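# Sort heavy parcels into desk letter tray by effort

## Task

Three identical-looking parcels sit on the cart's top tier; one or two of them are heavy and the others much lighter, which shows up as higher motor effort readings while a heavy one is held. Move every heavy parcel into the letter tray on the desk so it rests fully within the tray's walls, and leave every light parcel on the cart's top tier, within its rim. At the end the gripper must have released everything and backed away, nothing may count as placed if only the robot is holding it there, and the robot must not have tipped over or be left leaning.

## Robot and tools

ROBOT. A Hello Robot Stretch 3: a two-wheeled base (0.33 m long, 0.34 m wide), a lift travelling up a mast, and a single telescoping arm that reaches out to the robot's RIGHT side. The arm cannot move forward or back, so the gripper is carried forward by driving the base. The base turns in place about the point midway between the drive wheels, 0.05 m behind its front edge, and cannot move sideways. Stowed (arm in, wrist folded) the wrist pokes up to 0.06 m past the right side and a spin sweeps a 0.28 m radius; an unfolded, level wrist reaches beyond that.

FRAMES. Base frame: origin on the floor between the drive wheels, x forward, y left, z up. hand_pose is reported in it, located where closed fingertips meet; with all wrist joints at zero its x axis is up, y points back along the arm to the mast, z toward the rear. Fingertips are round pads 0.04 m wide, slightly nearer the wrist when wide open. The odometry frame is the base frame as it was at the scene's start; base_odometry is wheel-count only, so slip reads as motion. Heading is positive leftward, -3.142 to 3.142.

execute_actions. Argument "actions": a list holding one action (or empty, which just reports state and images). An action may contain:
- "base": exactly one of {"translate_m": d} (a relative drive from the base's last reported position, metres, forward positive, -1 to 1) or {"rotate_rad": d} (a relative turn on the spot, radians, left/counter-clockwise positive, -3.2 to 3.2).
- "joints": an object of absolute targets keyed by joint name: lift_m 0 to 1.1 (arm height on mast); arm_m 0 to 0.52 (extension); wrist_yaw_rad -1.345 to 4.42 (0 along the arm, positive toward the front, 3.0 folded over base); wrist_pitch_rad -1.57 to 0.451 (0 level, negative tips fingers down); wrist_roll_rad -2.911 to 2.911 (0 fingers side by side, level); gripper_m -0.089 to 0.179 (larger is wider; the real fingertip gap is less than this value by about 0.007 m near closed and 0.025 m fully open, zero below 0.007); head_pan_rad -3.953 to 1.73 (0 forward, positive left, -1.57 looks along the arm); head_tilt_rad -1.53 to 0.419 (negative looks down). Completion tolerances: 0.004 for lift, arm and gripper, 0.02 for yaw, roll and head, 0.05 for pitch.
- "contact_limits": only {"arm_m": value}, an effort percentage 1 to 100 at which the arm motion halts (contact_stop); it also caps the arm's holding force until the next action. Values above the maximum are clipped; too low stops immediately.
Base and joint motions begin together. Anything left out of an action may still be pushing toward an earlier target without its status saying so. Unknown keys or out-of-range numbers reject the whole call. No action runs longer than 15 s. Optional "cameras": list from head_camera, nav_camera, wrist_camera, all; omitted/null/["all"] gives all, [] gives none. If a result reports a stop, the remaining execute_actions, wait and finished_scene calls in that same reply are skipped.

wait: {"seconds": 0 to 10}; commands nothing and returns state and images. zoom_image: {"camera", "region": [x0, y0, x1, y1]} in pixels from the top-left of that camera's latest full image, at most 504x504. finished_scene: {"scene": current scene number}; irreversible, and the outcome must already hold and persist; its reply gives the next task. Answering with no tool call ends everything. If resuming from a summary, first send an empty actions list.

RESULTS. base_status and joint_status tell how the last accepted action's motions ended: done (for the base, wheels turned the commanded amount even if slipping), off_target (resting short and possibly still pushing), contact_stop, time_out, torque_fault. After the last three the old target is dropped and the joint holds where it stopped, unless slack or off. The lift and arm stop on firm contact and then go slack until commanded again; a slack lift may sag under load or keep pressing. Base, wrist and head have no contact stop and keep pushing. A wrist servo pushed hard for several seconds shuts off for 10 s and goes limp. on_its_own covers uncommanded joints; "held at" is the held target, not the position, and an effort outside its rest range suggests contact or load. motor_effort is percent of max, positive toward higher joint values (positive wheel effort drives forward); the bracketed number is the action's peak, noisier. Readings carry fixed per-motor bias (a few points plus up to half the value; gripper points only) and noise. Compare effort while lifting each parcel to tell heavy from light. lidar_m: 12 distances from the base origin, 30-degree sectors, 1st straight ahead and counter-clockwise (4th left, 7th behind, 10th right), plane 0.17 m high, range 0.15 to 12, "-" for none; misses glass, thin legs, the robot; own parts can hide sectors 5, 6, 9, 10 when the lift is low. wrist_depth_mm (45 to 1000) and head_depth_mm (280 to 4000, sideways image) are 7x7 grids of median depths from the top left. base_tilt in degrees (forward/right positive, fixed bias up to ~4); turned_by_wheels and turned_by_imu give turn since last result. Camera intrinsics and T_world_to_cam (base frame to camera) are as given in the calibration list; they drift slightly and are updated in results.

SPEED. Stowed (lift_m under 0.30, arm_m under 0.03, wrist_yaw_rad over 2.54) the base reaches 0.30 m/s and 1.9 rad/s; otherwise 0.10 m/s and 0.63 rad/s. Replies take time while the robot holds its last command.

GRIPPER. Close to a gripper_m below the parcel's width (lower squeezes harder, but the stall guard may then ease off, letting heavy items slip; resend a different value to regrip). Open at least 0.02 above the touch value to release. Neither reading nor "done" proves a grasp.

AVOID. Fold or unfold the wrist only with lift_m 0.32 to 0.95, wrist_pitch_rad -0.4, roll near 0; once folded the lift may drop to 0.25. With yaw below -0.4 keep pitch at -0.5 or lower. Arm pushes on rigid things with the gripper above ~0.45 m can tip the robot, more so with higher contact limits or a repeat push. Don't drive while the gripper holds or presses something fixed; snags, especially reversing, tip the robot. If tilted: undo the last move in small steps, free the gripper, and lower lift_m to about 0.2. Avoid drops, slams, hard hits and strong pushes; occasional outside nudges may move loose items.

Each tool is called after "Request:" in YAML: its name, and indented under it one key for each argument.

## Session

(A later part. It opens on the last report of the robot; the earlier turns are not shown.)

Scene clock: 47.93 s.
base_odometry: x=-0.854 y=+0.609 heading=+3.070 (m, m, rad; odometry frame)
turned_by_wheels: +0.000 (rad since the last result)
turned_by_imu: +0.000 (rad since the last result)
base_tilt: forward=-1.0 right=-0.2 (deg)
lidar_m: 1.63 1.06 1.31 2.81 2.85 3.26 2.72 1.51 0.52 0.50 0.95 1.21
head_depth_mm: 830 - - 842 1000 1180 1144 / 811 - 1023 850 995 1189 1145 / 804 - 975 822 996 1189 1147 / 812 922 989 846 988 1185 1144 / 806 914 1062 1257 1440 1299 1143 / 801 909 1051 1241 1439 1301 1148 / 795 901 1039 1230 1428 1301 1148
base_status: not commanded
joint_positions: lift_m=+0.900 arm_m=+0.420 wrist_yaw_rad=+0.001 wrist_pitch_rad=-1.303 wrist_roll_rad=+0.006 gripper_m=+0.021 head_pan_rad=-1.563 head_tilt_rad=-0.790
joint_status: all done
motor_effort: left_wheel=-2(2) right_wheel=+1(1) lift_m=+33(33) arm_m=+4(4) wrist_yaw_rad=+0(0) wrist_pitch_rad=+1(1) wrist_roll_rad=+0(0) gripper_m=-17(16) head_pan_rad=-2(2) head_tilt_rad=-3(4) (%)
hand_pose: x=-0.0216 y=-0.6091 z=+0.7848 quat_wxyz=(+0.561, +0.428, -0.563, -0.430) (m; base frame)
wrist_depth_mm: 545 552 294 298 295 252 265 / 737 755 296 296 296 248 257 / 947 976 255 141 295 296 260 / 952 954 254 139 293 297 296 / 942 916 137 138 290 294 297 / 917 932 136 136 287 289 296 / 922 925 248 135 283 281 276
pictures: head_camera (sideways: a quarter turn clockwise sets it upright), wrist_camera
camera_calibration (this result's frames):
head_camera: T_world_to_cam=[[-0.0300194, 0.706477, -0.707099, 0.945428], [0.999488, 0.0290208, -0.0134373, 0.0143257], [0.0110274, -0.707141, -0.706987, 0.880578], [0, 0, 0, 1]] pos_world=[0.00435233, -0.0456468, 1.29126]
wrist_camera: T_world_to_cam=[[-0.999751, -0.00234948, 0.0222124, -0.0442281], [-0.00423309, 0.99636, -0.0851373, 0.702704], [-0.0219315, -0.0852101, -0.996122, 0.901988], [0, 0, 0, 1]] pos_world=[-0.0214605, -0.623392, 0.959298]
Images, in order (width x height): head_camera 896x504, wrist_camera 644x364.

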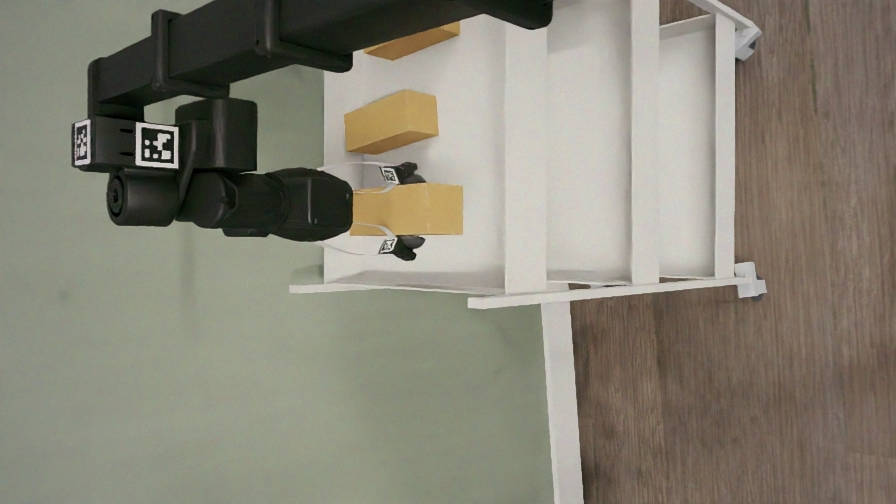

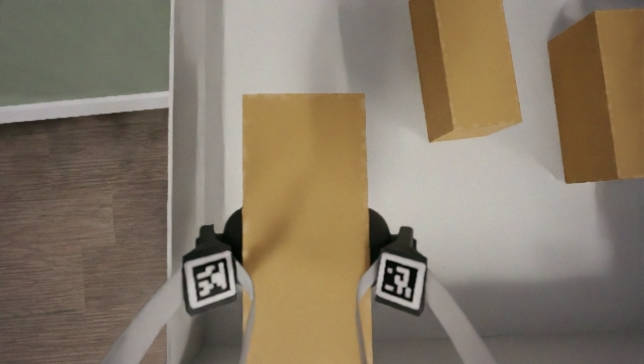

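Request:
execute_actions:
  actions:
    - {"joints":{"lift_m":0.808}}
  cameras: []

Request:
execute_actions:
  actions:
    - {"joints":{"gripper_m":0.1}}
  cameras: []

Request:
execute_actions:
  actions:
    - {"joints":{"lift_m":0.9}}
  cameras: []

Request:
execute_actions:
  actions:
    - {"base":{"translate_m":-0.13},"joints":{"arm_m":0.51}}
  cameras: ["wrist_camera","head_camera"]

Scene clock: 51.60 s.
base_odometry: x=-0.854 y=+0.609 heading=+3.070 (m, m, rad; odometry frame)
turned_by_wheels: +0.000 (rad since the last result)
turned_by_imu: +0.001 (rad since the last result)
base_tilt: forward=-1.0 right=-0.1 (deg)
lidar_m: 1.63 1.06 1.31 2.81 2.86 3.26 2.72 1.51 0.52 0.49 0.95 1.21
head_depth_mm: 831 948 1036 - - 1189 1148 / 825 917 - 845 996 1191 1146 / 818 912 - 822 998 1193 1148 / 814 921 1001 846 985 1188 1145 / 806 915 1060 1259 1435 1299 1143 / 801 908 1048 1245 1438 1298 1148 / 792 902 1040 1227 1431 1305 1150
base_status: not commanded
joint_positions: lift_m=+0.808 arm_m=+0.420 wrist_yaw_rad=+0.001 wrist_pitch_rad=-1.303 wrist_roll_rad=+0.006 gripper_m=+0.021 head_pan_rad=-1.563 head_tilt_rad=-0.790
joint_status: all done
motor_effort: left_wheel=-3(3) right_wheel=+1(1) lift_m=+18(29) arm_m=+4(4) wrist_yaw_rad=+0(0) wrist_pitch_rad=+1(1) wrist_roll_rad=+0(0) gripper_m=-15(16) head_pan_rad=-2(2) head_tilt_rad=-4(5) (%)
hand_pose: x=-0.0216 y=-0.6090 z=+0.6935 quat_wxyz=(+0.561, +0.428, -0.563, -0.430) (m; base frame)
wrist_depth_mm: 510 176 202 204 205 169 154 / 670 176 200 201 205 175 153 / 847 175 196 142 201 203 206 / 835 176 194 139 199 203 204 / 834 175 137 138 198 198 201 / 829 161 135 136 196 197 199 / 829 187 190 134 193 196 197
pictures: none
No camera images: the call's "cameras" was empty. Leave "cameras" out to get every camera's image.

Scene clock: 52.90 s.
base_odometry: x=-0.854 y=+0.609 heading=+3.070 (m, m, rad; odometry frame)
turned_by_wheels: +0.000 (rad since the last result)
turned_by_imu: +0.000 (rad since the last result)
base_tilt: forward=-1.1 right=-0.1 (deg)
lidar_m: 1.63 1.06 1.30 2.81 2.85 3.26 2.72 1.51 0.52 0.49 0.96 1.21
head_depth_mm: 830 952 1033 - - 1195 1142 / 825 917 - 845 999 1189 1143 / 816 912 - 819 999 1194 1144 / 813 921 1004 846 983 1190 1144 / 804 914 1060 1247 1438 1301 1147 / 801 907 1051 1240 1439 1306 1151 / 794 901 1036 1226 1438 1303 1144
base_status: not commanded
joint_positions: lift_m=+0.808 arm_m=+0.420 wrist_yaw_rad=+0.001 wrist_pitch_rad=-1.303 wrist_roll_rad=+0.006 gripper_m=+0.100 head_pan_rad=-1.563 head_tilt_rad=-0.790
joint_status: all done
motor_effort: left_wheel=-2(3) right_wheel=+1(0) lift_m=+18(18) arm_m=+4(4) wrist_yaw_rad=-1(0) wrist_pitch_rad=+1(1) wrist_roll_rad=+0(0) gripper_m=+1(94) head_pan_rad=-2(2) head_tilt_rad=-4(5) (%)
hand_pose: x=-0.0216 y=-0.6090 z=+0.6935 quat_wxyz=(+0.561, +0.428, -0.563, -0.430) (m; base frame)
wrist_depth_mm: 508 177 203 205 205 169 154 / 668 176 201 203 204 176 153 / 863 176 196 146 202 204 206 / 833 175 195 145 198 201 204 / 847 162 192 144 197 200 202 / 844 150 191 143 195 198 200 / 825 185 190 141 193 195 196
pictures: none
No camera images: the call's "cameras" was empty. Leave "cameras" out to get every camera's image.

Scene clock: 54.57 s.
base_odometry: x=-0.854 y=+0.609 heading=+3.070 (m, m, rad; odometry frame)
turned_by_wheels: +0.000 (rad since the last result)
turned_by_imu: +0.000 (rad since the last result)
base_tilt: forward=-1.0 right=-0.2 (deg)
lidar_m: 1.64 1.06 1.31 2.81 2.85 3.25 2.72 1.51 0.52 0.50 0.96 1.21
head_depth_mm: 830 - - 844 996 1184 1145 / 807 - 1019 850 995 1191 1151 / 805 - 978 821 998 1195 1145 / 810 922 978 845 985 1192 1149 / 805 916 1065 1255 1442 1299 1151 / 800 908 1048 1245 1443 1302 1145 / 791 899 1041 1225 1438 1303 1148
base_status: not commanded
joint_positions: lift_m=+0.900 arm_m=+0.420 wrist_yaw_rad=+0.001 wrist_pitch_rad=-1.303 wrist_roll_rad=+0.006 gripper_m=+0.100 head_pan_rad=-1.563 head_tilt_rad=-0.790
joint_status: all done
motor_effort: left_wheel=-2(2) right_wheel=+1(0) lift_m=+31(33) arm_m=+4(4) wrist_yaw_rad=-1(0) wrist_pitch_rad=+1(1) wrist_roll_rad=+0(0) gripper_m=+2(1) head_pan_rad=-2(2) head_tilt_rad=-4(4) (%)
hand_pose: x=-0.0216 y=-0.6090 z=+0.7849 quat_wxyz=(+0.561, +0.428, -0.563, -0.430) (m; base frame)
wrist_depth_mm: 530 558 296 301 299 250 264 / 733 759 294 295 301 248 255 / 926 962 289 293 295 296 260 / 956 924 288 240 294 300 297 / 934 917 284 236 290 293 296 / 926 934 282 233 284 287 293 / 924 931 273 265 281 281 277
pictures: none
No camera images: the call's "cameras" was empty. Leave "cameras" out to get every camera's image.

Scene clock: 57.03 s.
base_odometry: x=-0.724 y=+0.600 heading=+3.070 (m, m, rad; odometry frame)
turned_by_wheels: +0.000 (rad since the last result)
turned_by_imu: +0.001 (rad since the last result)
base_tilt: forward=-1.0 right=-0.2 (deg)
lidar_m: 1.68 1.18 1.47 2.80 2.84 3.17 2.59 1.53 0.53 0.50 0.52 1.23
head_depth_mm: 838 - - 846 1404 1296 1141 / 809 990 1035 843 988 1193 1147 / 803 - 1027 866 995 1190 1149 / 821 935 1016 867 997 1193 1145 / 820 930 1009 823 998 1171 1148 / 811 924 1025 867 1000 1280 1145 / 807 915 1052 1248 1441 1305 1154
base_status: done
joint_positions: lift_m=+0.900 arm_m=+0.510 wrist_yaw_rad=+0.001 wrist_pitch_rad=-1.303 wrist_roll_rad=+0.006 gripper_m=+0.100 head_pan_rad=-1.563 head_tilt_rad=-0.790
joint_status: all done
motor_effort: left_wheel=-2(8) right_wheel=+1(4) lift_m=+32(32) arm_m=+4(8) wrist_yaw_rad=-1(1) wrist_pitch_rad=+1(1) wrist_roll_rad=+0(0) gripper_m=-1(0) head_pan_rad=-2(2) head_tilt_rad=-3(4) (%)
hand_pose: x=-0.0216 y=-0.6990 z=+0.7849 quat_wxyz=(+0.561, +0.428, -0.563, -0.430) (m; base frame)
wrist_depth_mm: 252 255 259 263 265 266 244 / 281 292 292 280 298 301 270 / 283 287 292 240 294 299 271 / 284 286 285 235 291 241 274 / 277 282 284 235 289 239 261 / 275 228 282 285 285 288 261 / 273 227 280 281 283 290 260
pictures: head_camera (sideways: a quarter turn clockwise sets it upright), wrist_camera
camera_calibration (this result's frames):
head_camera: T_world_to_cam=[[-0.0300184, 0.706479, -0.707097, 0.945426], [0.999489, 0.0290193, -0.0134373, 0.0143256], [0.0110263, -0.707139, -0.706989, 0.88058], [0, 0, 0, 1]] pos_world=[0.00435226, -0.0456468, 1.29126]
wrist_camera: T_world_to_cam=[[-0.999751, -0.00235213, 0.022212, -0.0444418], [-0.00422997, 0.996382, -0.0848777, 0.792116], [-0.021932, -0.0849505, -0.996144, 0.894556], [0, 0, 0, 1]] pos_world=[-0.0214607, -0.713362, 0.959327]
Images, in order (width x height): head_camera 896x504, wrist_camera 644x364.

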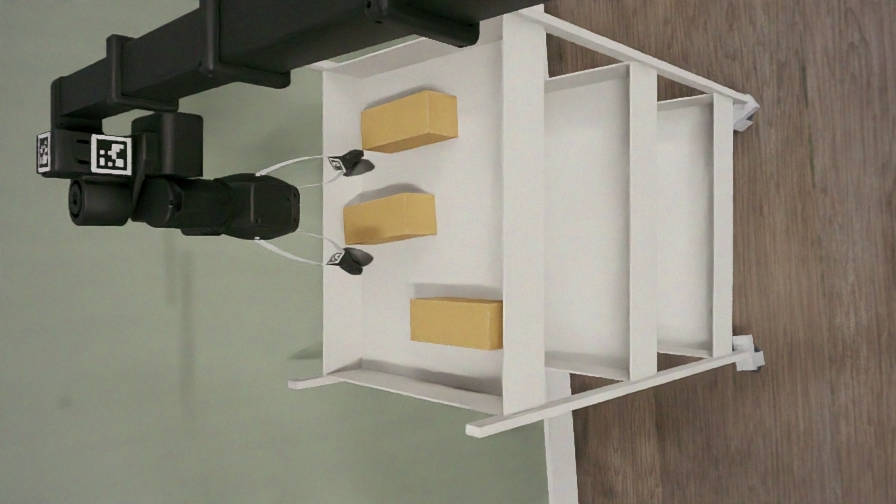

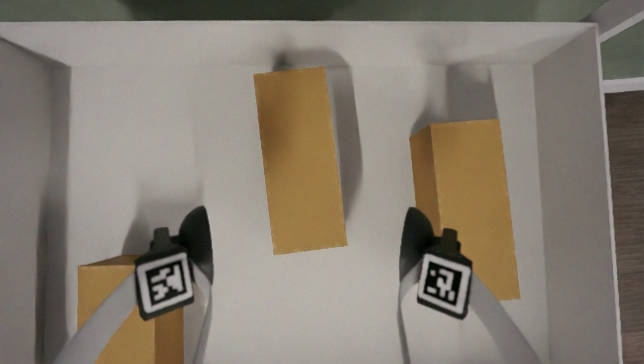

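Request:
execute_actions:
  actions:
    - {"joints":{"arm_m":0.52,"wrist_pitch_rad":-1.0,"gripper_m":0.09}}
  cameras: ["wrist_camera","head_camera"]

Scene clock: 59.63 s.
base_odometry: x=-0.724 y=+0.600 heading=+3.070 (m, m, rad; odometry frame)
turned_by_wheels: +0.000 (rad since the last result)
turned_by_imu: +0.001 (rad since the last result)
base_tilt: forward=-1.1 right=-0.2 (deg)
lidar_m: 1.68 1.18 1.47 2.80 2.84 3.15 2.59 1.54 0.53 0.50 0.52 1.23
head_depth_mm: 842 - - 831 1406 1295 1149 / 810 992 1035 844 987 1190 1145 / 805 - 1005 861 997 1190 1146 / 825 932 998 868 998 1190 1144 / 817 928 1009 826 998 1165 1147 / 811 923 1024 868 998 1279 1147 / 806 914 1054 1243 1443 1304 1148
base_status: not commanded
joint_positions: lift_m=+0.900 arm_m=+0.520 wrist_yaw_rad=+0.001 wrist_pitch_rad=-1.010 wrist_roll_rad=+0.006 gripper_m=+0.090 head_pan_rad=-1.563 head_tilt_rad=-0.790
joint_status: all done
motor_effort: left_wheel=-2(2) right_wheel=+1(1) lift_m=+31(31) arm_m=+4(4) wrist_yaw_rad=+0(0) wrist_pitch_rad=+4(2) wrist_roll_rad=+0(0) gripper_m=+0(53) head_pan_rad=-2(2) head_tilt_rad=-4(4) (%)
hand_pose: x=-0.0215 y=-0.7803 z=+0.8085 quat_wxyz=(+0.617, +0.342, -0.620, -0.343) (m; base frame)
wrist_depth_mm: 253 262 274 283 297 310 318 / 304 317 331 352 367 390 409 / 384 400 429 456 484 526 534 / 444 293 303 314 322 325 761 / 297 308 312 306 320 316 - / 284 291 292 250 295 296 932 / 273 277 277 234 278 287 258
pictures: head_camera (sideways: a quarter turn clockwise sets it upright), wrist_camera
camera_calibration (this result's frames):
head_camera: T_world_to_cam=[[-0.0300184, 0.706479, -0.707097, 0.945426], [0.999489, 0.0290193, -0.0134373, 0.0143256], [0.0110263, -0.707139, -0.706989, 0.88058], [0, 0, 0, 1]] pos_world=[0.00435226, -0.0456468, 1.29126]
wrist_camera: T_world_to_cam=[[-0.999756, 0.00389536, 0.0217644, -0.039849], [-0.0044098, 0.929452, -0.368917, 1.05255], [-0.0216661, -0.368923, -0.929207, 0.635494], [0, 0, 0, 1]] pos_world=[-0.0214291, -0.743695, 0.979678]
Images, in order (width x height): head_camera 896x504, wrist_camera 644x364.

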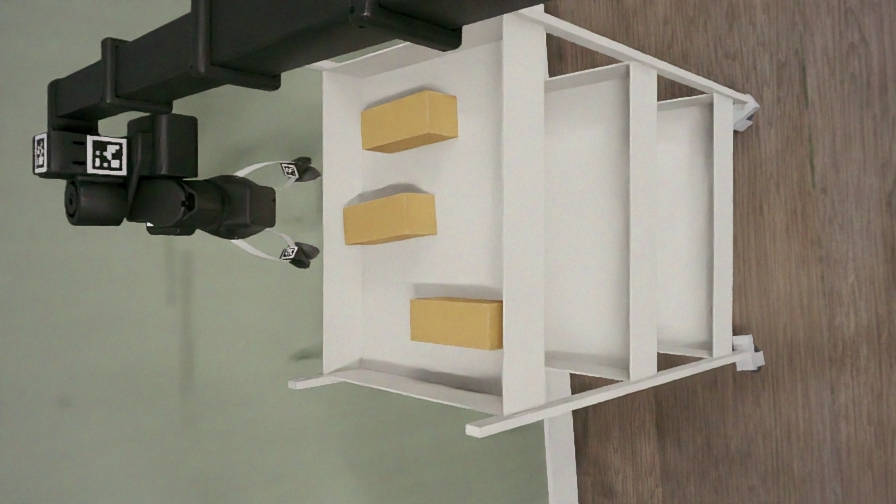

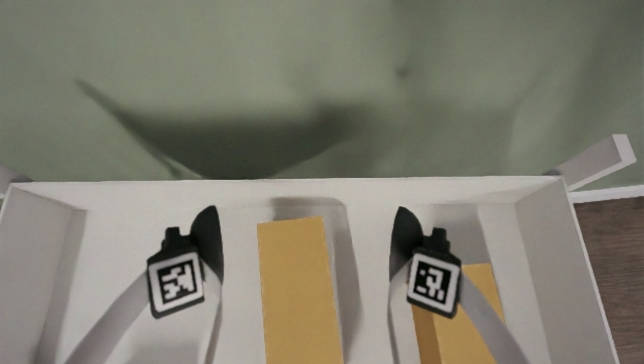

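Request:
execute_actions:
  actions:
    - {"joints":{"arm_m":0.47,"lift_m":0.83}}
  cameras: ["wrist_camera","head_camera"]

Scene clock: 62.23 s.
base_odometry: x=-0.724 y=+0.600 heading=+3.070 (m, m, rad; odometry frame)
turned_by_wheels: +0.000 (rad since the last result)
turned_by_imu: +0.001 (rad since the last result)
base_tilt: forward=-1.0 right=-0.2 (deg)
lidar_m: 1.68 1.18 1.47 2.80 2.83 3.15 2.59 1.53 0.53 0.50 0.52 1.23
head_depth_mm: 844 962 1073 - - 1273 1144 / 835 903 986 839 989 1191 1143 / 831 - 976 863 994 1187 1146 / 824 931 1023 866 996 1188 1148 / 819 927 1009 826 999 1167 1146 / 811 921 1025 868 1000 1278 1145 / 808 915 1055 1250 1446 1300 1149
base_status: not commanded
joint_positions: lift_m=+0.830 arm_m=+0.470 wrist_yaw_rad=+0.001 wrist_pitch_rad=-1.010 wrist_roll_rad=+0.006 gripper_m=+0.090 head_pan_rad=-1.563 head_tilt_rad=-0.790
joint_status: all done
motor_effort: left_wheel=-2(1) right_wheel=+1(1) lift_m=+17(30) arm_m=-4(4) wrist_yaw_rad=-1(1) wrist_pitch_rad=+3(4) wrist_roll_rad=+0(0) gripper_m=+0(1) head_pan_rad=-2(2) head_tilt_rad=-4(4) (%)
hand_pose: x=-0.0215 y=-0.7313 z=+0.7393 quat_wxyz=(+0.617, +0.341, -0.620, -0.343) (m; base frame)
wrist_depth_mm: 308 323 334 351 358 380 384 / 232 223 226 229 230 246 234 / 260 262 264 252 270 277 233 / 250 251 250 203 260 206 233 / 236 239 237 192 243 194 234 / 225 226 224 180 229 183 224 / 216 214 215 214 220 177 207
pictures: head_camera (sideways: a quarter turn clockwise sets it upright), wrist_camera
camera_calibration (this result's frames):
head_camera: T_world_to_cam=[[-0.0300185, 0.706481, -0.707095, 0.945423], [0.999489, 0.0290195, -0.0134372, 0.0143255], [0.0110264, -0.707137, -0.706991, 0.880583], [0, 0, 0, 1]] pos_world=[0.00435227, -0.0456467, 1.29126]
wrist_camera: T_world_to_cam=[[-0.999756, 0.00391036, 0.0217611, -0.0385194], [-0.00441037, 0.929184, -0.369592, 0.981764], [-0.0216653, -0.369598, -0.928939, 0.588547], [0, 0, 0, 1]] pos_world=[-0.021429, -0.694563, 0.910415]
Images, in order (width x height): head_camera 896x504, wrist_camera 644x364.

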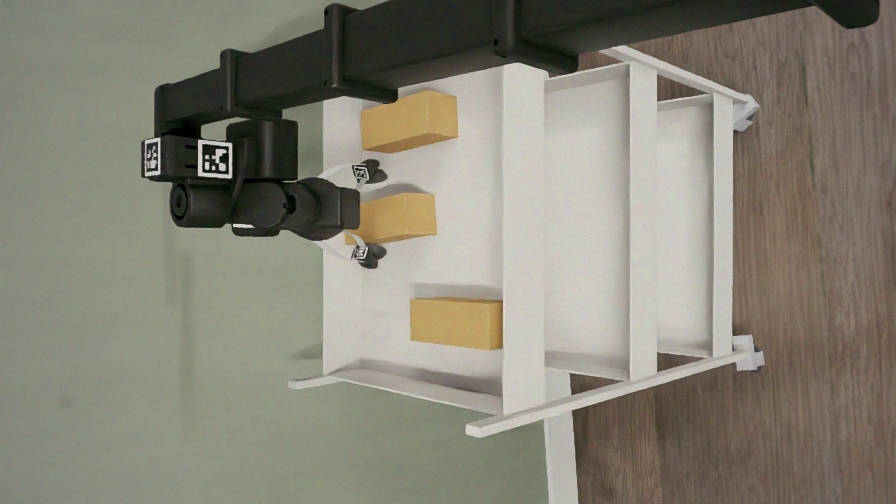

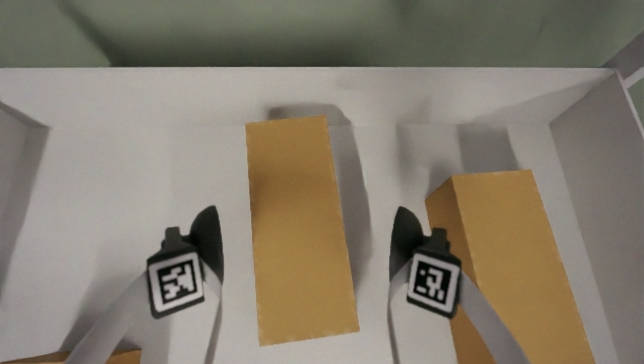

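Descend.

Request:
execute_actions:
  actions:
    - {"joints":{"lift_m":0.785}}
  cameras: ["wrist_camera"]

Request:
execute_actions:
  actions:
    - {"joints":{"gripper_m":0.02}}
  cameras: []

Request:
execute_actions:
  actions:
    - {"joints":{"lift_m":0.88}}
  cameras: ["wrist_camera","head_camera"]

Scene clock: 65.10 s.
base_odometry: x=-0.724 y=+0.600 heading=+3.070 (m, m, rad; odometry frame)
turned_by_wheels: +0.000 (rad since the last result)
turned_by_imu: +0.001 (rad since the last result)
base_tilt: forward=-1.0 right=-0.1 (deg)
lidar_m: 1.68 1.18 1.47 2.80 2.84 3.13 2.59 1.53 0.53 0.51 0.52 1.23
head_depth_mm: 843 962 1117 - - - 1147 / 837 934 - 836 995 1186 1149 / 830 925 - 854 994 1189 1144 / 825 938 1019 857 998 1190 1147 / 817 931 1008 824 997 1170 1144 / 813 923 1025 869 1002 1279 1143 / 806 912 1053 1246 1438 1303 1147
base_status: not commanded
joint_positions: lift_m=+0.785 arm_m=+0.470 wrist_yaw_rad=+0.001 wrist_pitch_rad=-1.009 wrist_roll_rad=+0.006 gripper_m=+0.090 head_pan_rad=-1.563 head_tilt_rad=-0.790
joint_status: all done
motor_effort: left_wheel=-2(2) right_wheel=+1(1) lift_m=+17(17) arm_m=-4(4) wrist_yaw_rad=+0(0) wrist_pitch_rad=+3(4) wrist_roll_rad=+0(0) gripper_m=+0(0) head_pan_rad=-2(2) head_tilt_rad=-4(4) (%)
hand_pose: x=-0.0215 y=-0.7314 z=+0.6943 quat_wxyz=(+0.617, +0.341, -0.620, -0.343) (m; base frame)
wrist_depth_mm: 178 180 182 184 185 188 189 / 211 214 197 200 220 223 214 / 214 217 213 163 224 224 224 / 203 205 202 153 210 159 160 / 192 193 145 145 200 154 149 / 182 185 137 136 188 147 139 / 174 174 172 132 179 149 132
pictures: wrist_camera
camera_calibration (this result's frames):
wrist_camera: T_world_to_cam=[[-0.999756, 0.0039155, 0.02176, -0.037536], [-0.00441063, 0.929091, -0.369826, 0.965291], [-0.0216651, -0.369831, -0.928846, 0.546517], [0, 0, 0, 1]] pos_world=[-0.021429, -0.694577, 0.865436]
Images, in order (width x height): wrist_camera 644x364.

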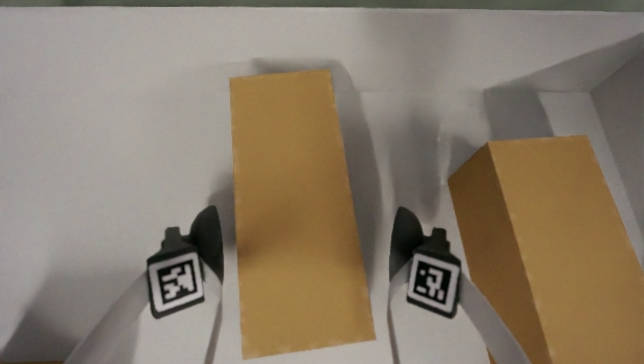

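Scene clock: 66.30 s.
base_odometry: x=-0.724 y=+0.600 heading=+3.070 (m, m, rad; odometry frame)
turned_by_wheels: +0.000 (rad since the last result)
turned_by_imu: +0.000 (rad since the last result)
base_tilt: forward=-1.0 right=-0.1 (deg)
lidar_m: 1.68 1.18 1.47 2.80 2.84 3.15 2.59 1.53 0.53 0.50 0.52 1.23
head_depth_mm: 845 964 1120 - - - 1146 / 838 936 - 837 997 1190 1144 / 832 923 - 850 995 1194 1145 / 824 938 1022 845 994 1188 1148 / 819 930 1007 826 998 1169 1150 / 812 920 1025 868 1001 1275 1146 / 805 913 1053 1249 1441 1299 1150
base_status: not commanded
joint_positions: lift_m=+0.785 arm_m=+0.470 wrist_yaw_rad=+0.002 wrist_pitch_rad=-1.016 wrist_roll_rad=+0.006 gripper_m=+0.021 head_pan_rad=-1.563 head_tilt_rad=-0.790
joint_status: all done
motor_effort: left_wheel=-1(2) right_wheel=+0(4) lift_m=+19(19) arm_m=-4(4) wrist_yaw_rad=-1(2) wrist_pitch_rad=+6(6) wrist_roll_rad=+0(0) gripper_m=-16(100) head_pan_rad=-2(2) head_tilt_rad=-4(4) (%)
hand_pose: x=-0.0214 y=-0.7298 z=+0.6934 quat_wxyz=(+0.616, +0.344, -0.619, -0.345) (m; base frame)
wrist_depth_mm: 174 176 177 179 181 182 191 / 213 216 208 201 223 225 216 / 213 214 211 160 222 224 221 / 200 202 199 150 207 158 157 / 191 192 144 142 199 155 147 / 181 182 136 135 187 157 139 / 171 173 172 129 176 149 132
pictures: none
No camera images: the call's "cameras" was empty. Leave "cameras" out to get every camera's image.

Scene clock: 68.00 s.
base_odometry: x=-0.724 y=+0.600 heading=+3.070 (m, m, rad; odometry frame)
turned_by_wheels: +0.000 (rad since the last result)
turned_by_imu: +0.000 (rad since the last result)
base_tilt: forward=-1.0 right=-0.2 (deg)
lidar_m: 1.68 1.18 1.47 2.80 2.84 3.15 2.59 1.53 0.53 0.50 0.52 1.23
head_depth_mm: 843 945 - 846 1162 1298 1141 / 821 - 1031 843 988 1188 1147 / 818 - 980 867 996 1192 1148 / 823 936 997 867 998 1196 1144 / 818 929 1006 823 1000 1166 1144 / 810 923 1027 868 1000 1276 1145 / 803 915 1056 1249 1440 1304 1147
base_status: not commanded
joint_positions: lift_m=+0.879 arm_m=+0.470 wrist_yaw_rad=+0.002 wrist_pitch_rad=-1.033 wrist_roll_rad=+0.006 gripper_m=+0.021 head_pan_rad=-1.563 head_tilt_rad=-0.790
joint_status: all done
motor_effort: left_wheel=-1(1) right_wheel=+0(0) lift_m=+35(36) arm_m=-4(4) wrist_yaw_rad=-2(2) wrist_pitch_rad=+12(13) wrist_roll_rad=+0(0) gripper_m=-17(17) head_pan_rad=-2(2) head_tilt_rad=-4(3) (%)
hand_pose: x=-0.0214 y=-0.7258 z=+0.7857 quat_wxyz=(+0.613, +0.349, -0.616, -0.350) (m; base frame)
wrist_depth_mm: 323 331 341 356 375 391 405 / 375 385 407 424 446 476 259 / 272 291 278 193 304 304 670 / 290 297 296 168 305 306 983 / 280 283 153 148 252 244 259 / 265 274 130 133 231 229 247 / 255 254 254 124 261 219 234
pictures: head_camera (sideways: a quarter turn clockwise sets it upright), wrist_camera
camera_calibration (this result's frames):
head_camera: T_world_to_cam=[[-0.0300185, 0.706481, -0.707095, 0.945423], [0.999489, 0.0290196, -0.0134372, 0.0143255], [0.0110265, -0.707137, -0.706991, 0.880583], [0, 0, 0, 1]] pos_world=[0.00435227, -0.0456467, 1.29126]
wrist_camera: T_world_to_cam=[[-0.999758, 0.00238176, 0.0218665, -0.0406368], [-0.00536508, 0.937689, -0.347433, 0.982574], [-0.0213315, -0.347466, -0.93745, 0.656491], [0, 0, 0, 1]] pos_world=[-0.0213514, -0.693144, 0.957694]
Images, in order (width x height): head_camera 896x504, wrist_camera 644x364.

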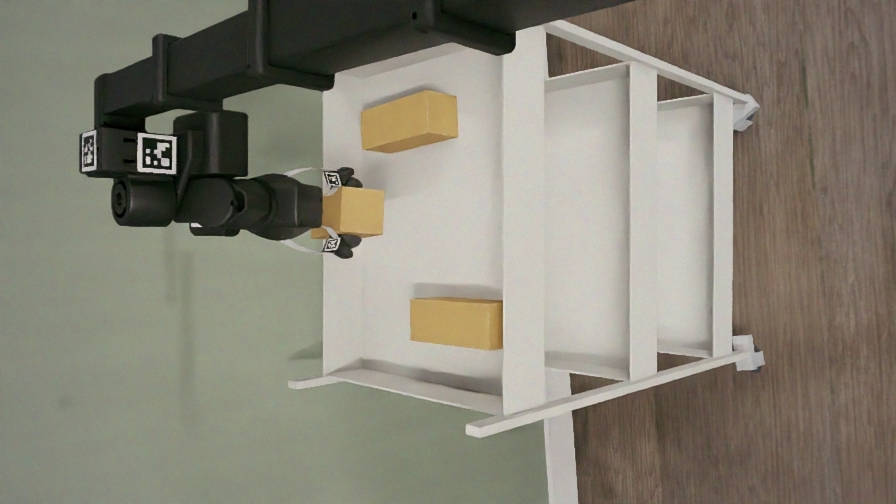

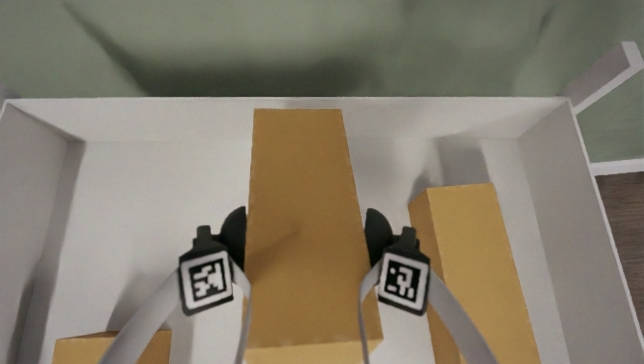

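Request:
execute_actions:
  actions:
    - {"joints":{"lift_m":1.0,"gripper_m":0.0}}
  cameras: []

Request:
execute_actions:
  actions:
    - {"joints":{"arm_m":0.0,"head_pan_rad":0,"head_tilt_rad":-0.4}}
  cameras: ["wrist_camera"]

Request:
execute_actions:
  actions:
    - {"base":{"rotate_rad":2.62}}

Scene clock: 72.77 s.
base_odometry: x=-0.724 y=+0.600 heading=+3.070 (m, m, rad; odometry frame)
turned_by_wheels: +0.000 (rad since the last result)
turned_by_imu: +0.001 (rad since the last result)
base_tilt: forward=-1.1 right=-0.1 (deg)
lidar_m: 1.68 1.18 1.47 2.80 2.84 3.14 2.58 1.53 0.53 0.50 0.52 1.23
head_depth_mm: 871 960 1097 844 1397 1293 1144 / 867 955 1039 843 991 1188 1143 / - 948 982 867 997 1189 1147 / 823 919 983 868 997 1190 1146 / 817 928 1010 824 999 1166 1142 / 815 920 1022 868 1000 1271 1149 / 804 911 1055 1248 1442 1304 1146
base_status: not commanded
joint_positions: lift_m=+0.999 arm_m=+0.470 wrist_yaw_rad=+0.002 wrist_pitch_rad=-1.033 wrist_roll_rad=+0.006 gripper_m=+0.005 head_pan_rad=-1.563 head_tilt_rad=-0.790
joint_status: gripper_m off_target (ended at +0.005, target +0.000); the others done
motor_effort: left_wheel=-2(1) right_wheel=+0(0) lift_m=+35(36) arm_m=-4(4) wrist_yaw_rad=-1(1) wrist_pitch_rad=+12(12) wrist_roll_rad=+0(0) gripper_m=-24(99) head_pan_rad=-2(2) head_tilt_rad=-3(3) (%)
hand_pose: x=-0.0214 y=-0.7258 z=+0.9057 quat_wxyz=(+0.613, +0.349, -0.616, -0.350) (m; base frame)
wrist_depth_mm: 320 330 344 359 372 391 404 / 386 404 426 449 464 490 519 / 468 518 519 193 627 626 729 / 686 387 391 167 426 872 - / 973 400 152 148 414 424 - / - 376 130 133 352 402 - / 984 336 337 124 330 377 -
pictures: none
No camera images: the call's "cameras" was empty. Leave "cameras" out to get every camera's image.

Scene clock: 77.40 s.
base_odometry: x=-0.724 y=+0.600 heading=+3.070 (m, m, rad; odometry frame)
turned_by_wheels: +0.000 (rad since the last result)
turned_by_imu: +0.001 (rad since the last result)
base_tilt: forward=-1.1 right=-0.2 (deg)
lidar_m: 1.68 1.18 1.47 2.80 2.83 3.14 2.59 1.53 0.53 0.51 0.52 1.23
head_depth_mm: 1525 1637 1768 1908 2051 1717 1400 / 1513 1616 1750 1884 2033 1723 1399 / 1498 1601 1728 1863 2012 1712 1401 / 1487 1590 1703 1848 1987 1721 1400 / 1474 1567 1690 1829 1979 1716 1405 / 1460 1564 1671 1773 1917 1607 1395 / 1446 1560 1442 1188 1271 1374 1394
base_status: not commanded
joint_positions: lift_m=+0.999 arm_m=+0.002 wrist_yaw_rad=+0.002 wrist_pitch_rad=-1.033 wrist_roll_rad=+0.006 gripper_m=+0.008 head_pan_rad=-0.007 head_tilt_rad=-0.409
joint_status: all done
joint sent to its limit — the command would take arm_m past its lower limit, so that joint was sent only as far as its limit.
on_its_own: gripper_m is held at +0.007, not at your +0.000, by its stall guard, which is not easing now
motor_effort: left_wheel=-2(1) right_wheel=+0(0) lift_m=+35(35) arm_m=-4(3) wrist_yaw_rad=-1(1) wrist_pitch_rad=+12(12) wrist_roll_rad=+0(0) gripper_m=-24(24) head_pan_rad=+3(29) head_tilt_rad=+4(20) (%)
hand_pose: x=-0.0214 y=-0.2576 z=+0.9057 quat_wxyz=(+0.613, +0.349, -0.616, -0.350) (m; base frame)
wrist_depth_mm: 894 504 501 523 517 - - / - 493 458 456 461 - - / - - 687 191 767 - - / - - 921 167 - - - / - - 152 148 - - - / - - 131 133 - - - / 975 989 981 124 964 - -
pictures: wrist_camera
camera_calibration (this result's frames):
wrist_camera: T_world_to_cam=[[-0.999758, 0.00238473, 0.0218667, -0.0443757], [-0.00536218, 0.937692, -0.347425, 0.585185], [-0.0213327, -0.347458, -0.937453, 0.931688], [0, 0, 0, 1]] pos_world=[-0.0213517, -0.224896, 1.07769]
Images, in order (width x height): wrist_camera 644x364.

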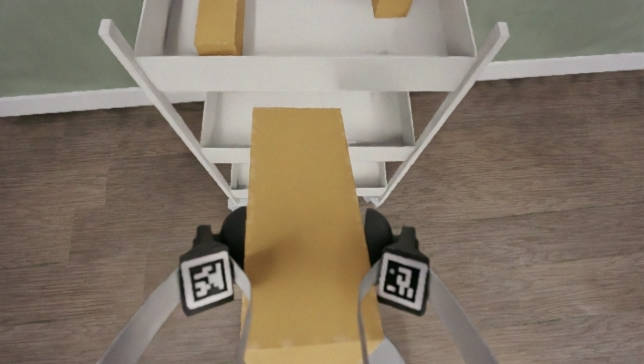

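Scene clock: 82.53 s.
base_odometry: x=-0.724 y=+0.600 heading=-0.594 (m, m, rad; odometry frame)
turned_by_wheels: +2.620 (rad since the last result)
turned_by_imu: +2.633 (rad since the last result)
base_tilt: forward=-1.0 right=-0.2 (deg)
lidar_m: 3.14 2.59 1.56 0.53 0.51 0.52 1.21 1.76 1.18 1.45 2.80 2.65
head_depth_mm: 2909 3030 3202 2984 2224 1709 1396 / 3166 3322 3537 3153 2222 1713 1395 / 3306 3537 3861 3164 2213 1717 1405 / 3130 3276 3555 3132 2232 1712 1398 / 2941 3076 3319 3163 2205 1719 1404 / 2766 2855 3127 3148 2215 1718 1396 / 2628 2745 2898 3005 2212 1715 1398
base_status: done
joint_positions: lift_m=+0.999 arm_m=+0.002 wrist_yaw_rad=+0.002 wrist_pitch_rad=-1.033 wrist_roll_rad=+0.006 gripper_m=+0.008 head_pan_rad=-0.007 head_tilt_rad=-0.408
joint_status: not commanded
on_its_own: gripper_m is held at +0.007, not at your +0.000, by its stall guard, which is not easing now
motor_effort: left_wheel=-3(10) right_wheel=+1(6) lift_m=+35(35) arm_m=-4(4) wrist_yaw_rad=-1(1) wrist_pitch_rad=+12(12) wrist_roll_rad=+0(0) gripper_m=-22(22) head_pan_rad=+3(3) head_tilt_rad=+3(3) (%)
hand_pose: x=-0.0214 y=-0.2576 z=+0.9057 quat_wxyz=(+0.613, +0.349, -0.616, -0.350) (m; base frame)
wrist_depth_mm: - - - - - - 973 / - - - - - - - / - - - 192 - - - / - - - 168 - - - / - - 152 148 - - - / - - 130 133 - - - / 954 977 999 125 993 - -
pictures: head_camera (sideways: a quarter turn clockwise sets it upright), nav_camera (sideways: a quarter turn counterclockwise sets it upright), wrist_camera
camera_calibration (this result's frames):
head_camera: T_world_to_cam=[[-0.392587, -0.0218821, -0.919454, 1.22451], [-0.00783017, 0.99976, -0.02045, 0.0296086], [0.919681, -0.000828919, -0.392665, 0.466098], [0, 0, 0, 1]] pos_world=[0.0522976, -0.00242023, 1.30951]
nav_camera: T_world_to_cam=[[0.429695, -0.028858, 0.902513, -1.14299], [0.0142702, -0.999147, -0.0387421, 0.0975465], [0.902861, 0.0295263, -0.428917, 0.511338], [0, 0, 0, 1]] pos_world=[0.0280797, 0.0493809, 1.25467]
wrist_camera: T_world_to_cam=[[-0.999758, 0.00239471, 0.0218778, -0.0443864], [-0.00535668, 0.937693, -0.347425, 0.585191], [-0.0213466, -0.347458, -0.937453, 0.931686], [0, 0, 0, 1]] pos_world=[-0.0213526, -0.224902, 1.07769]
Images, in order (width x height): head_camera 896x504, nav_camera 672x504, wrist_camera 644x364.

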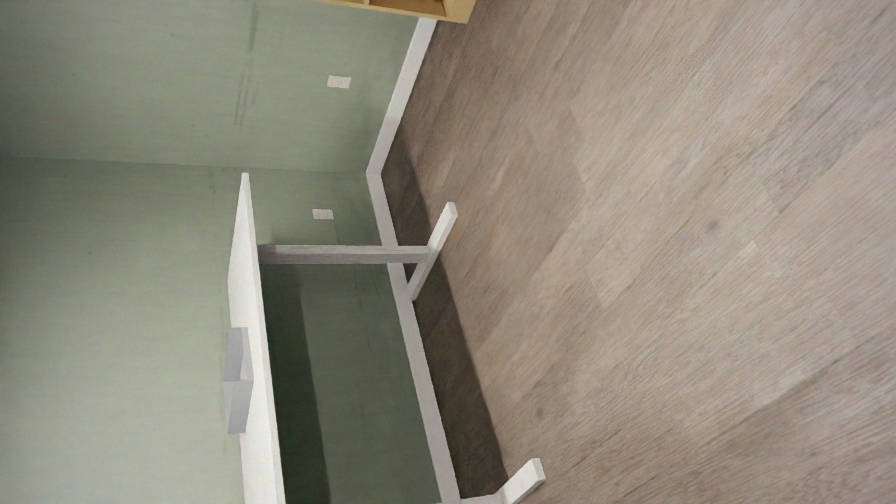

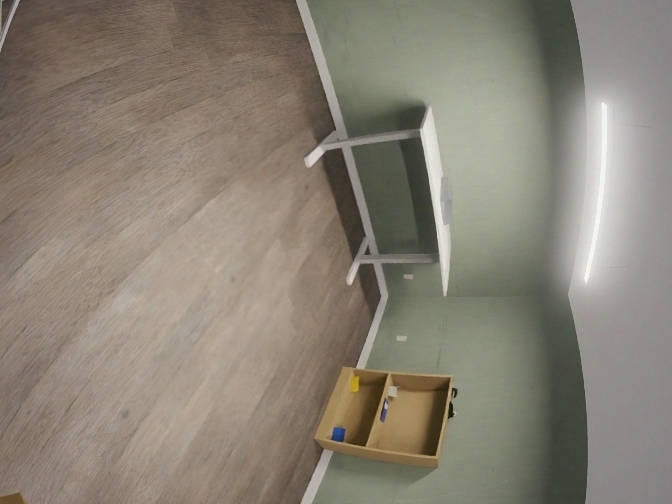

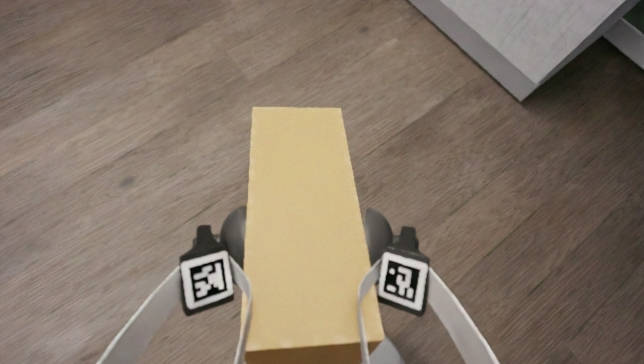

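Request:
execute_actions:
  actions:
    - {"base":{"rotate_rad":0.043}}
  cameras: []

Request:
execute_actions:
  actions:
    - {"base":{"translate_m":1.0},"joints":{"lift_m":1.1}}
  cameras: []

Request:
execute_actions:
  actions:
    - {"base":{"translate_m":1.0}}
  cameras: []

Request:
execute_actions:
  actions:
    - {"base":{"translate_m":0.26}}
  cameras: []

Request:
execute_actions:
  actions:
    - {"base":{"rotate_rad":2.12},"joints":{"head_pan_rad":-1.57,"head_tilt_rad":-0.5}}

Scene clock: 87.63 s.
base_odometry: x=-0.724 y=+0.600 heading=-0.551 (m, m, rad; odometry frame)
turned_by_wheels: +0.043 (rad since the last result)
turned_by_imu: +0.044 (rad since the last result)
base_tilt: forward=-1.0 right=-0.2 (deg)
lidar_m: 3.15 2.59 1.49 0.52 0.51 0.52 1.26 1.42 1.18 1.50 2.80 2.64
head_depth_mm: 2975 3152 3259 3158 2219 1716 1394 / 3324 3492 3671 3171 2217 1721 1400 / 3211 3465 3735 3141 2227 1724 1394 / 3028 3200 3461 3125 2229 1711 1395 / 2860 2991 3236 3128 2209 1724 1401 / 2723 2832 3043 3139 2219 1719 1400 / 2561 2694 2846 2924 2224 1718 1396
base_status: done
joint_positions: lift_m=+0.999 arm_m=+0.002 wrist_yaw_rad=+0.002 wrist_pitch_rad=-1.033 wrist_roll_rad=+0.006 gripper_m=+0.008 head_pan_rad=-0.007 head_tilt_rad=-0.408
joint_status: not commanded
on_its_own: gripper_m is held at +0.007, not at your +0.000, by its stall guard, which is not easing now
motor_effort: left_wheel=-2(9) right_wheel=+2(6) lift_m=+35(35) arm_m=-4(4) wrist_yaw_rad=-1(2) wrist_pitch_rad=+12(12) wrist_roll_rad=+0(0) gripper_m=-24(24) head_pan_rad=+3(2) head_tilt_rad=+3(3) (%)
hand_pose: x=-0.0214 y=-0.2576 z=+0.9057 quat_wxyz=(+0.613, +0.349, -0.616, -0.350) (m; base frame)
wrist_depth_mm: - - - - - - 910 / - - - - - - - / - - - 192 - - - / - - - 168 - - - / - - 152 148 - - - / - - 130 132 - - - / 988 958 954 125 - - -
pictures: none
No camera images: the call's "cameras" was empty. Leave "cameras" out to get every camera's image.

Scene clock: 98.80 s.
base_odometry: x=+0.128 y=+0.076 heading=-0.551 (m, m, rad; odometry frame)
turned_by_wheels: +0.000 (rad since the last result)
turned_by_imu: +0.005 (rad since the last result)
base_tilt: forward=-1.1 right=-0.2 (deg)
lidar_m: 2.16 1.70 2.22 1.61 1.52 1.16 1.42 1.96 1.99 2.38 1.94 2.10
head_depth_mm: 2405 2528 2631 2749 2220 1714 1398 / 2528 2680 2874 2959 2226 1713 1398 / 2348 2533 2677 2855 2222 1717 1399 / 2206 2355 2237 2671 2240 1721 1405 / 2089 2207 2216 2533 2229 1709 1409 / 1974 2090 1858 2381 2226 1718 1397 / 1859 1982 1707 2236 2225 1723 1399
base_status: done
joint_positions: lift_m=+1.099 arm_m=+0.002 wrist_yaw_rad=+0.002 wrist_pitch_rad=-1.033 wrist_roll_rad=+0.006 gripper_m=+0.008 head_pan_rad=-0.007 head_tilt_rad=-0.408
joint_status: all done
on_its_own: gripper_m is held at +0.007, not at your +0.000, by its stall guard, which is not easing now
motor_effort: left_wheel=-3(4) right_wheel=+1(6) lift_m=+35(37) arm_m=-4(4) wrist_yaw_rad=-1(1) wrist_pitch_rad=+13(12) wrist_roll_rad=+0(0) gripper_m=-23(23) head_pan_rad=+3(3) head_tilt_rad=+3(3) (%)
hand_pose: x=-0.0214 y=-0.2576 z=+1.0057 quat_wxyz=(+0.613, +0.349, -0.616, -0.350) (m; base frame)
wrist_depth_mm: - - - - - - - / - - - - - - - / - - - 192 - - - / - - - 167 - - - / - - 152 148 - - - / - - 131 133 - - - / - - - 124 - - -
pictures: none
No camera images: the call's "cameras" was empty. Leave "cameras" out to get every camera's image.

Scene clock: 109.97 s.
base_odometry: x=+0.980 y=-0.447 heading=-0.551 (m, m, rad; odometry frame)
turned_by_wheels: +0.000 (rad since the last result)
turned_by_imu: +0.005 (rad since the last result)
base_tilt: forward=-1.1 right=-0.2 (deg)
lidar_m: 1.18 1.36 0.99 1.80 2.08 2.09 2.13 2.76 2.59 1.57 1.36 1.71
head_depth_mm: 1674 1817 1938 1066 2147 1715 1397 / 1567 1682 1807 995 2132 1709 1362 / 1458 1575 1645 874 1384 1609 1404 / 1369 1462 1508 871 1848 1662 1395 / 1298 1376 1412 872 1722 1714 1394 / 1224 1303 1355 853 701 1660 1400 / 1164 1224 1276 869 639 1578 1395
base_status: done
joint_positions: lift_m=+1.099 arm_m=+0.002 wrist_yaw_rad=+0.002 wrist_pitch_rad=-1.033 wrist_roll_rad=+0.006 gripper_m=+0.008 head_pan_rad=-0.007 head_tilt_rad=-0.408
joint_status: not commanded
on_its_own: gripper_m is held at +0.007, not at your +0.000, by its stall guard, which is not easing now
motor_effort: left_wheel=-2(5) right_wheel=+1(7) lift_m=+35(35) arm_m=-4(4) wrist_yaw_rad=-1(1) wrist_pitch_rad=+12(12) wrist_roll_rad=+0(0) gripper_m=-22(22) head_pan_rad=+3(2) head_tilt_rad=+3(2) (%)
hand_pose: x=-0.0214 y=-0.2576 z=+1.0057 quat_wxyz=(+0.613, +0.349, -0.616, -0.350) (m; base frame)
wrist_depth_mm: - - - - - - - / - - - - - - - / - - - 192 - - - / - - - 168 - - - / - - 152 147 - - - / - - 130 133 - - - / - - - 125 - - -
pictures: none
No camera images: the call's "cameras" was empty. Leave "cameras" out to get every camera's image.

Scene clock: 113.73 s.
base_odometry: x=+1.202 y=-0.583 heading=-0.551 (m, m, rad; odometry frame)
turned_by_wheels: +0.000 (rad since the last result)
turned_by_imu: +0.002 (rad since the last result)
base_tilt: forward=-1.0 right=-0.2 (deg)
lidar_m: 0.92 1.15 0.92 0.90 2.20 2.27 2.34 2.97 2.37 1.54 1.23 1.56
head_depth_mm: 1410 1531 1677 874 669 1716 1402 / 1317 1421 1546 874 613 1722 1400 / 1233 1318 1414 874 612 1166 1281 / 1155 1233 1298 872 613 523 1396 / 1089 1156 1226 874 612 488 1397 / 1029 1093 1157 874 611 471 1330 / 977 1034 1094 876 612 472 417
base_status: done
joint_positions: lift_m=+1.099 arm_m=+0.002 wrist_yaw_rad=+0.002 wrist_pitch_rad=-1.033 wrist_roll_rad=+0.006 gripper_m=+0.008 head_pan_rad=-0.007 head_tilt_rad=-0.408
joint_status: not commanded
on_its_own: gripper_m is held at +0.007, not at your +0.000, by its stall guard, which is not easing now
motor_effort: left_wheel=-3(4) right_wheel=+1(6) lift_m=+35(35) arm_m=-4(4) wrist_yaw_rad=-1(1) wrist_pitch_rad=+12(12) wrist_roll_rad=+0(0) gripper_m=-24(23) head_pan_rad=+2(3) head_tilt_rad=+3(3) (%)
hand_pose: x=-0.0214 y=-0.2576 z=+1.0057 quat_wxyz=(+0.613, +0.349, -0.616, -0.350) (m; base frame)
wrist_depth_mm: - - - - - - - / - - - - - - - / - - - 192 - - - / - - - 168 - - - / - - 152 148 - - - / - - 131 133 - - - / - - - 124 - - -
pictures: none
No camera images: the call's "cameras" was empty. Leave "cameras" out to get every camera's image.

Scene clock: 118.07 s.
base_odometry: x=+1.202 y=-0.583 heading=+1.569 (m, m, rad; odometry frame)
turned_by_wheels: +2.120 (rad since the last result)
turned_by_imu: +2.130 (rad since the last result)
base_tilt: forward=-1.0 right=-0.2 (deg)
lidar_m: 2.20 2.27 2.33 2.97 2.33 1.54 1.24 1.56 0.92 1.15 0.91 0.90
head_depth_mm: 937 - - - - - - / 942 - - - - - - / 940 - - - - - - / 953 1036 939 760 523 458 1246 / 951 1032 922 723 542 458 1320 / 950 1029 1080 727 542 457 1320 / 944 1026 1080 729 542 444 1316
base_status: done
joint_positions: lift_m=+1.099 arm_m=+0.002 wrist_yaw_rad=+0.002 wrist_pitch_rad=-1.033 wrist_roll_rad=+0.006 gripper_m=+0.008 head_pan_rad=-1.563 head_tilt_rad=-0.494
joint_status: all done
on_its_own: gripper_m is held at +0.007, not at your +0.000, by its stall guard, which is not easing now
motor_effort: left_wheel=-2(10) right_wheel=+2(5) lift_m=+35(35) arm_m=-4(4) wrist_yaw_rad=-2(1) wrist_pitch_rad=+12(13) wrist_roll_rad=+0(0) gripper_m=-21(24) head_pan_rad=-2(30) head_tilt_rad=-2(9) (%)
hand_pose: x=-0.0214 y=-0.2576 z=+1.0057 quat_wxyz=(+0.613, +0.349, -0.616, -0.350) (m; base frame)
wrist_depth_mm: 272 271 277 279 284 288 293 / 254 256 260 264 268 270 272 / 241 247 248 192 - - - / - - - 167 - - - / - - 152 147 - - - / - - 131 133 - - - / - - - 124 - - -
pictures: head_camera (sideways: a quarter turn clockwise sets it upright), nav_camera (sideways: a quarter turn counterclockwise sets it upright), wrist_camera
camera_calibration (this result's frames):
head_camera: T_world_to_cam=[[-0.0282928, 0.469199, -0.882639, 1.17426], [0.999521, 0.0243279, -0.019107, 0.0217131], [0.0125078, -0.882757, -0.469663, 0.571828], [0, 0, 0, 1]] pos_world=[0.00436806, -0.0467051, 1.30543]
nav_camera: T_world_to_cam=[[-0.0219044, -0.505473, 0.862564, -1.08813], [-0.998853, -0.025687, -0.0404182, 0.105904], [0.042587, -0.86246, -0.50433, 0.614714], [0, 0, 0, 1]] pos_world=[0.0557691, -0.0171354, 1.25288]
wrist_camera: T_world_to_cam=[[-0.999757, 0.0024646, 0.0218869, -0.0465749], [-0.00529429, 0.937693, -0.347425, 0.619936], [-0.0213795, -0.347456, -0.937452, 1.02544], [0, 0, 0, 1]] pos_world=[-0.0213582, -0.2249, 1.1777]
Images, in order (width x height): head_camera 896x504, nav_camera 672x504, wrist_camera 644x364.

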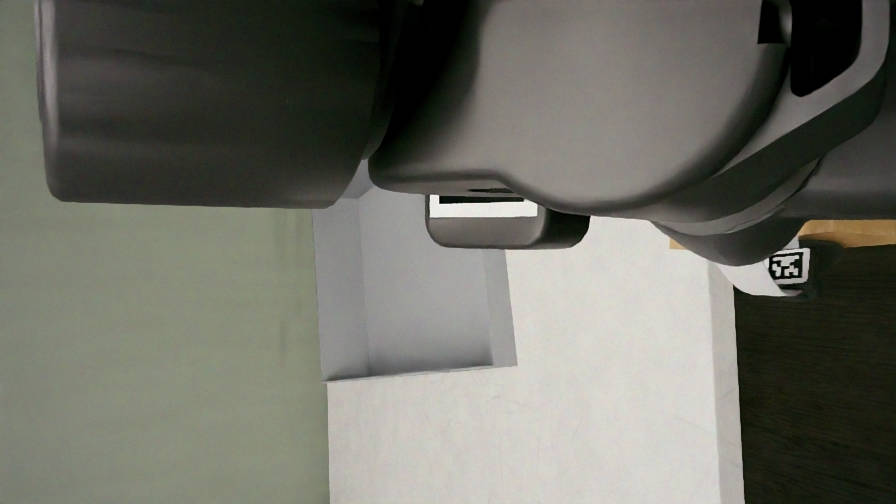

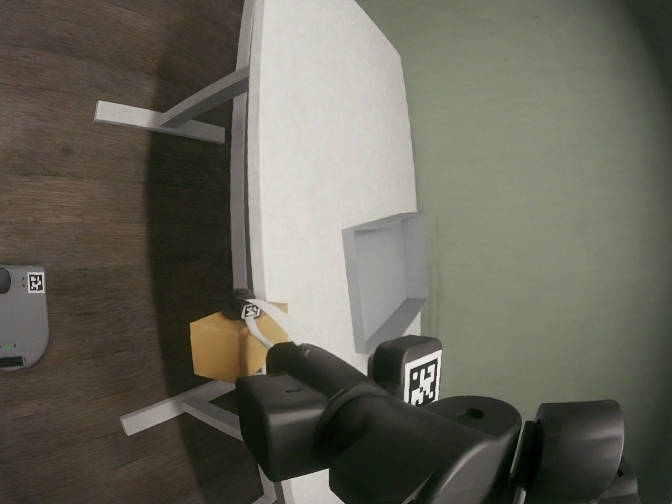

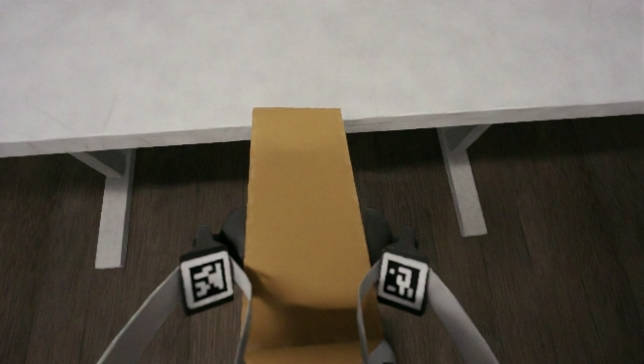

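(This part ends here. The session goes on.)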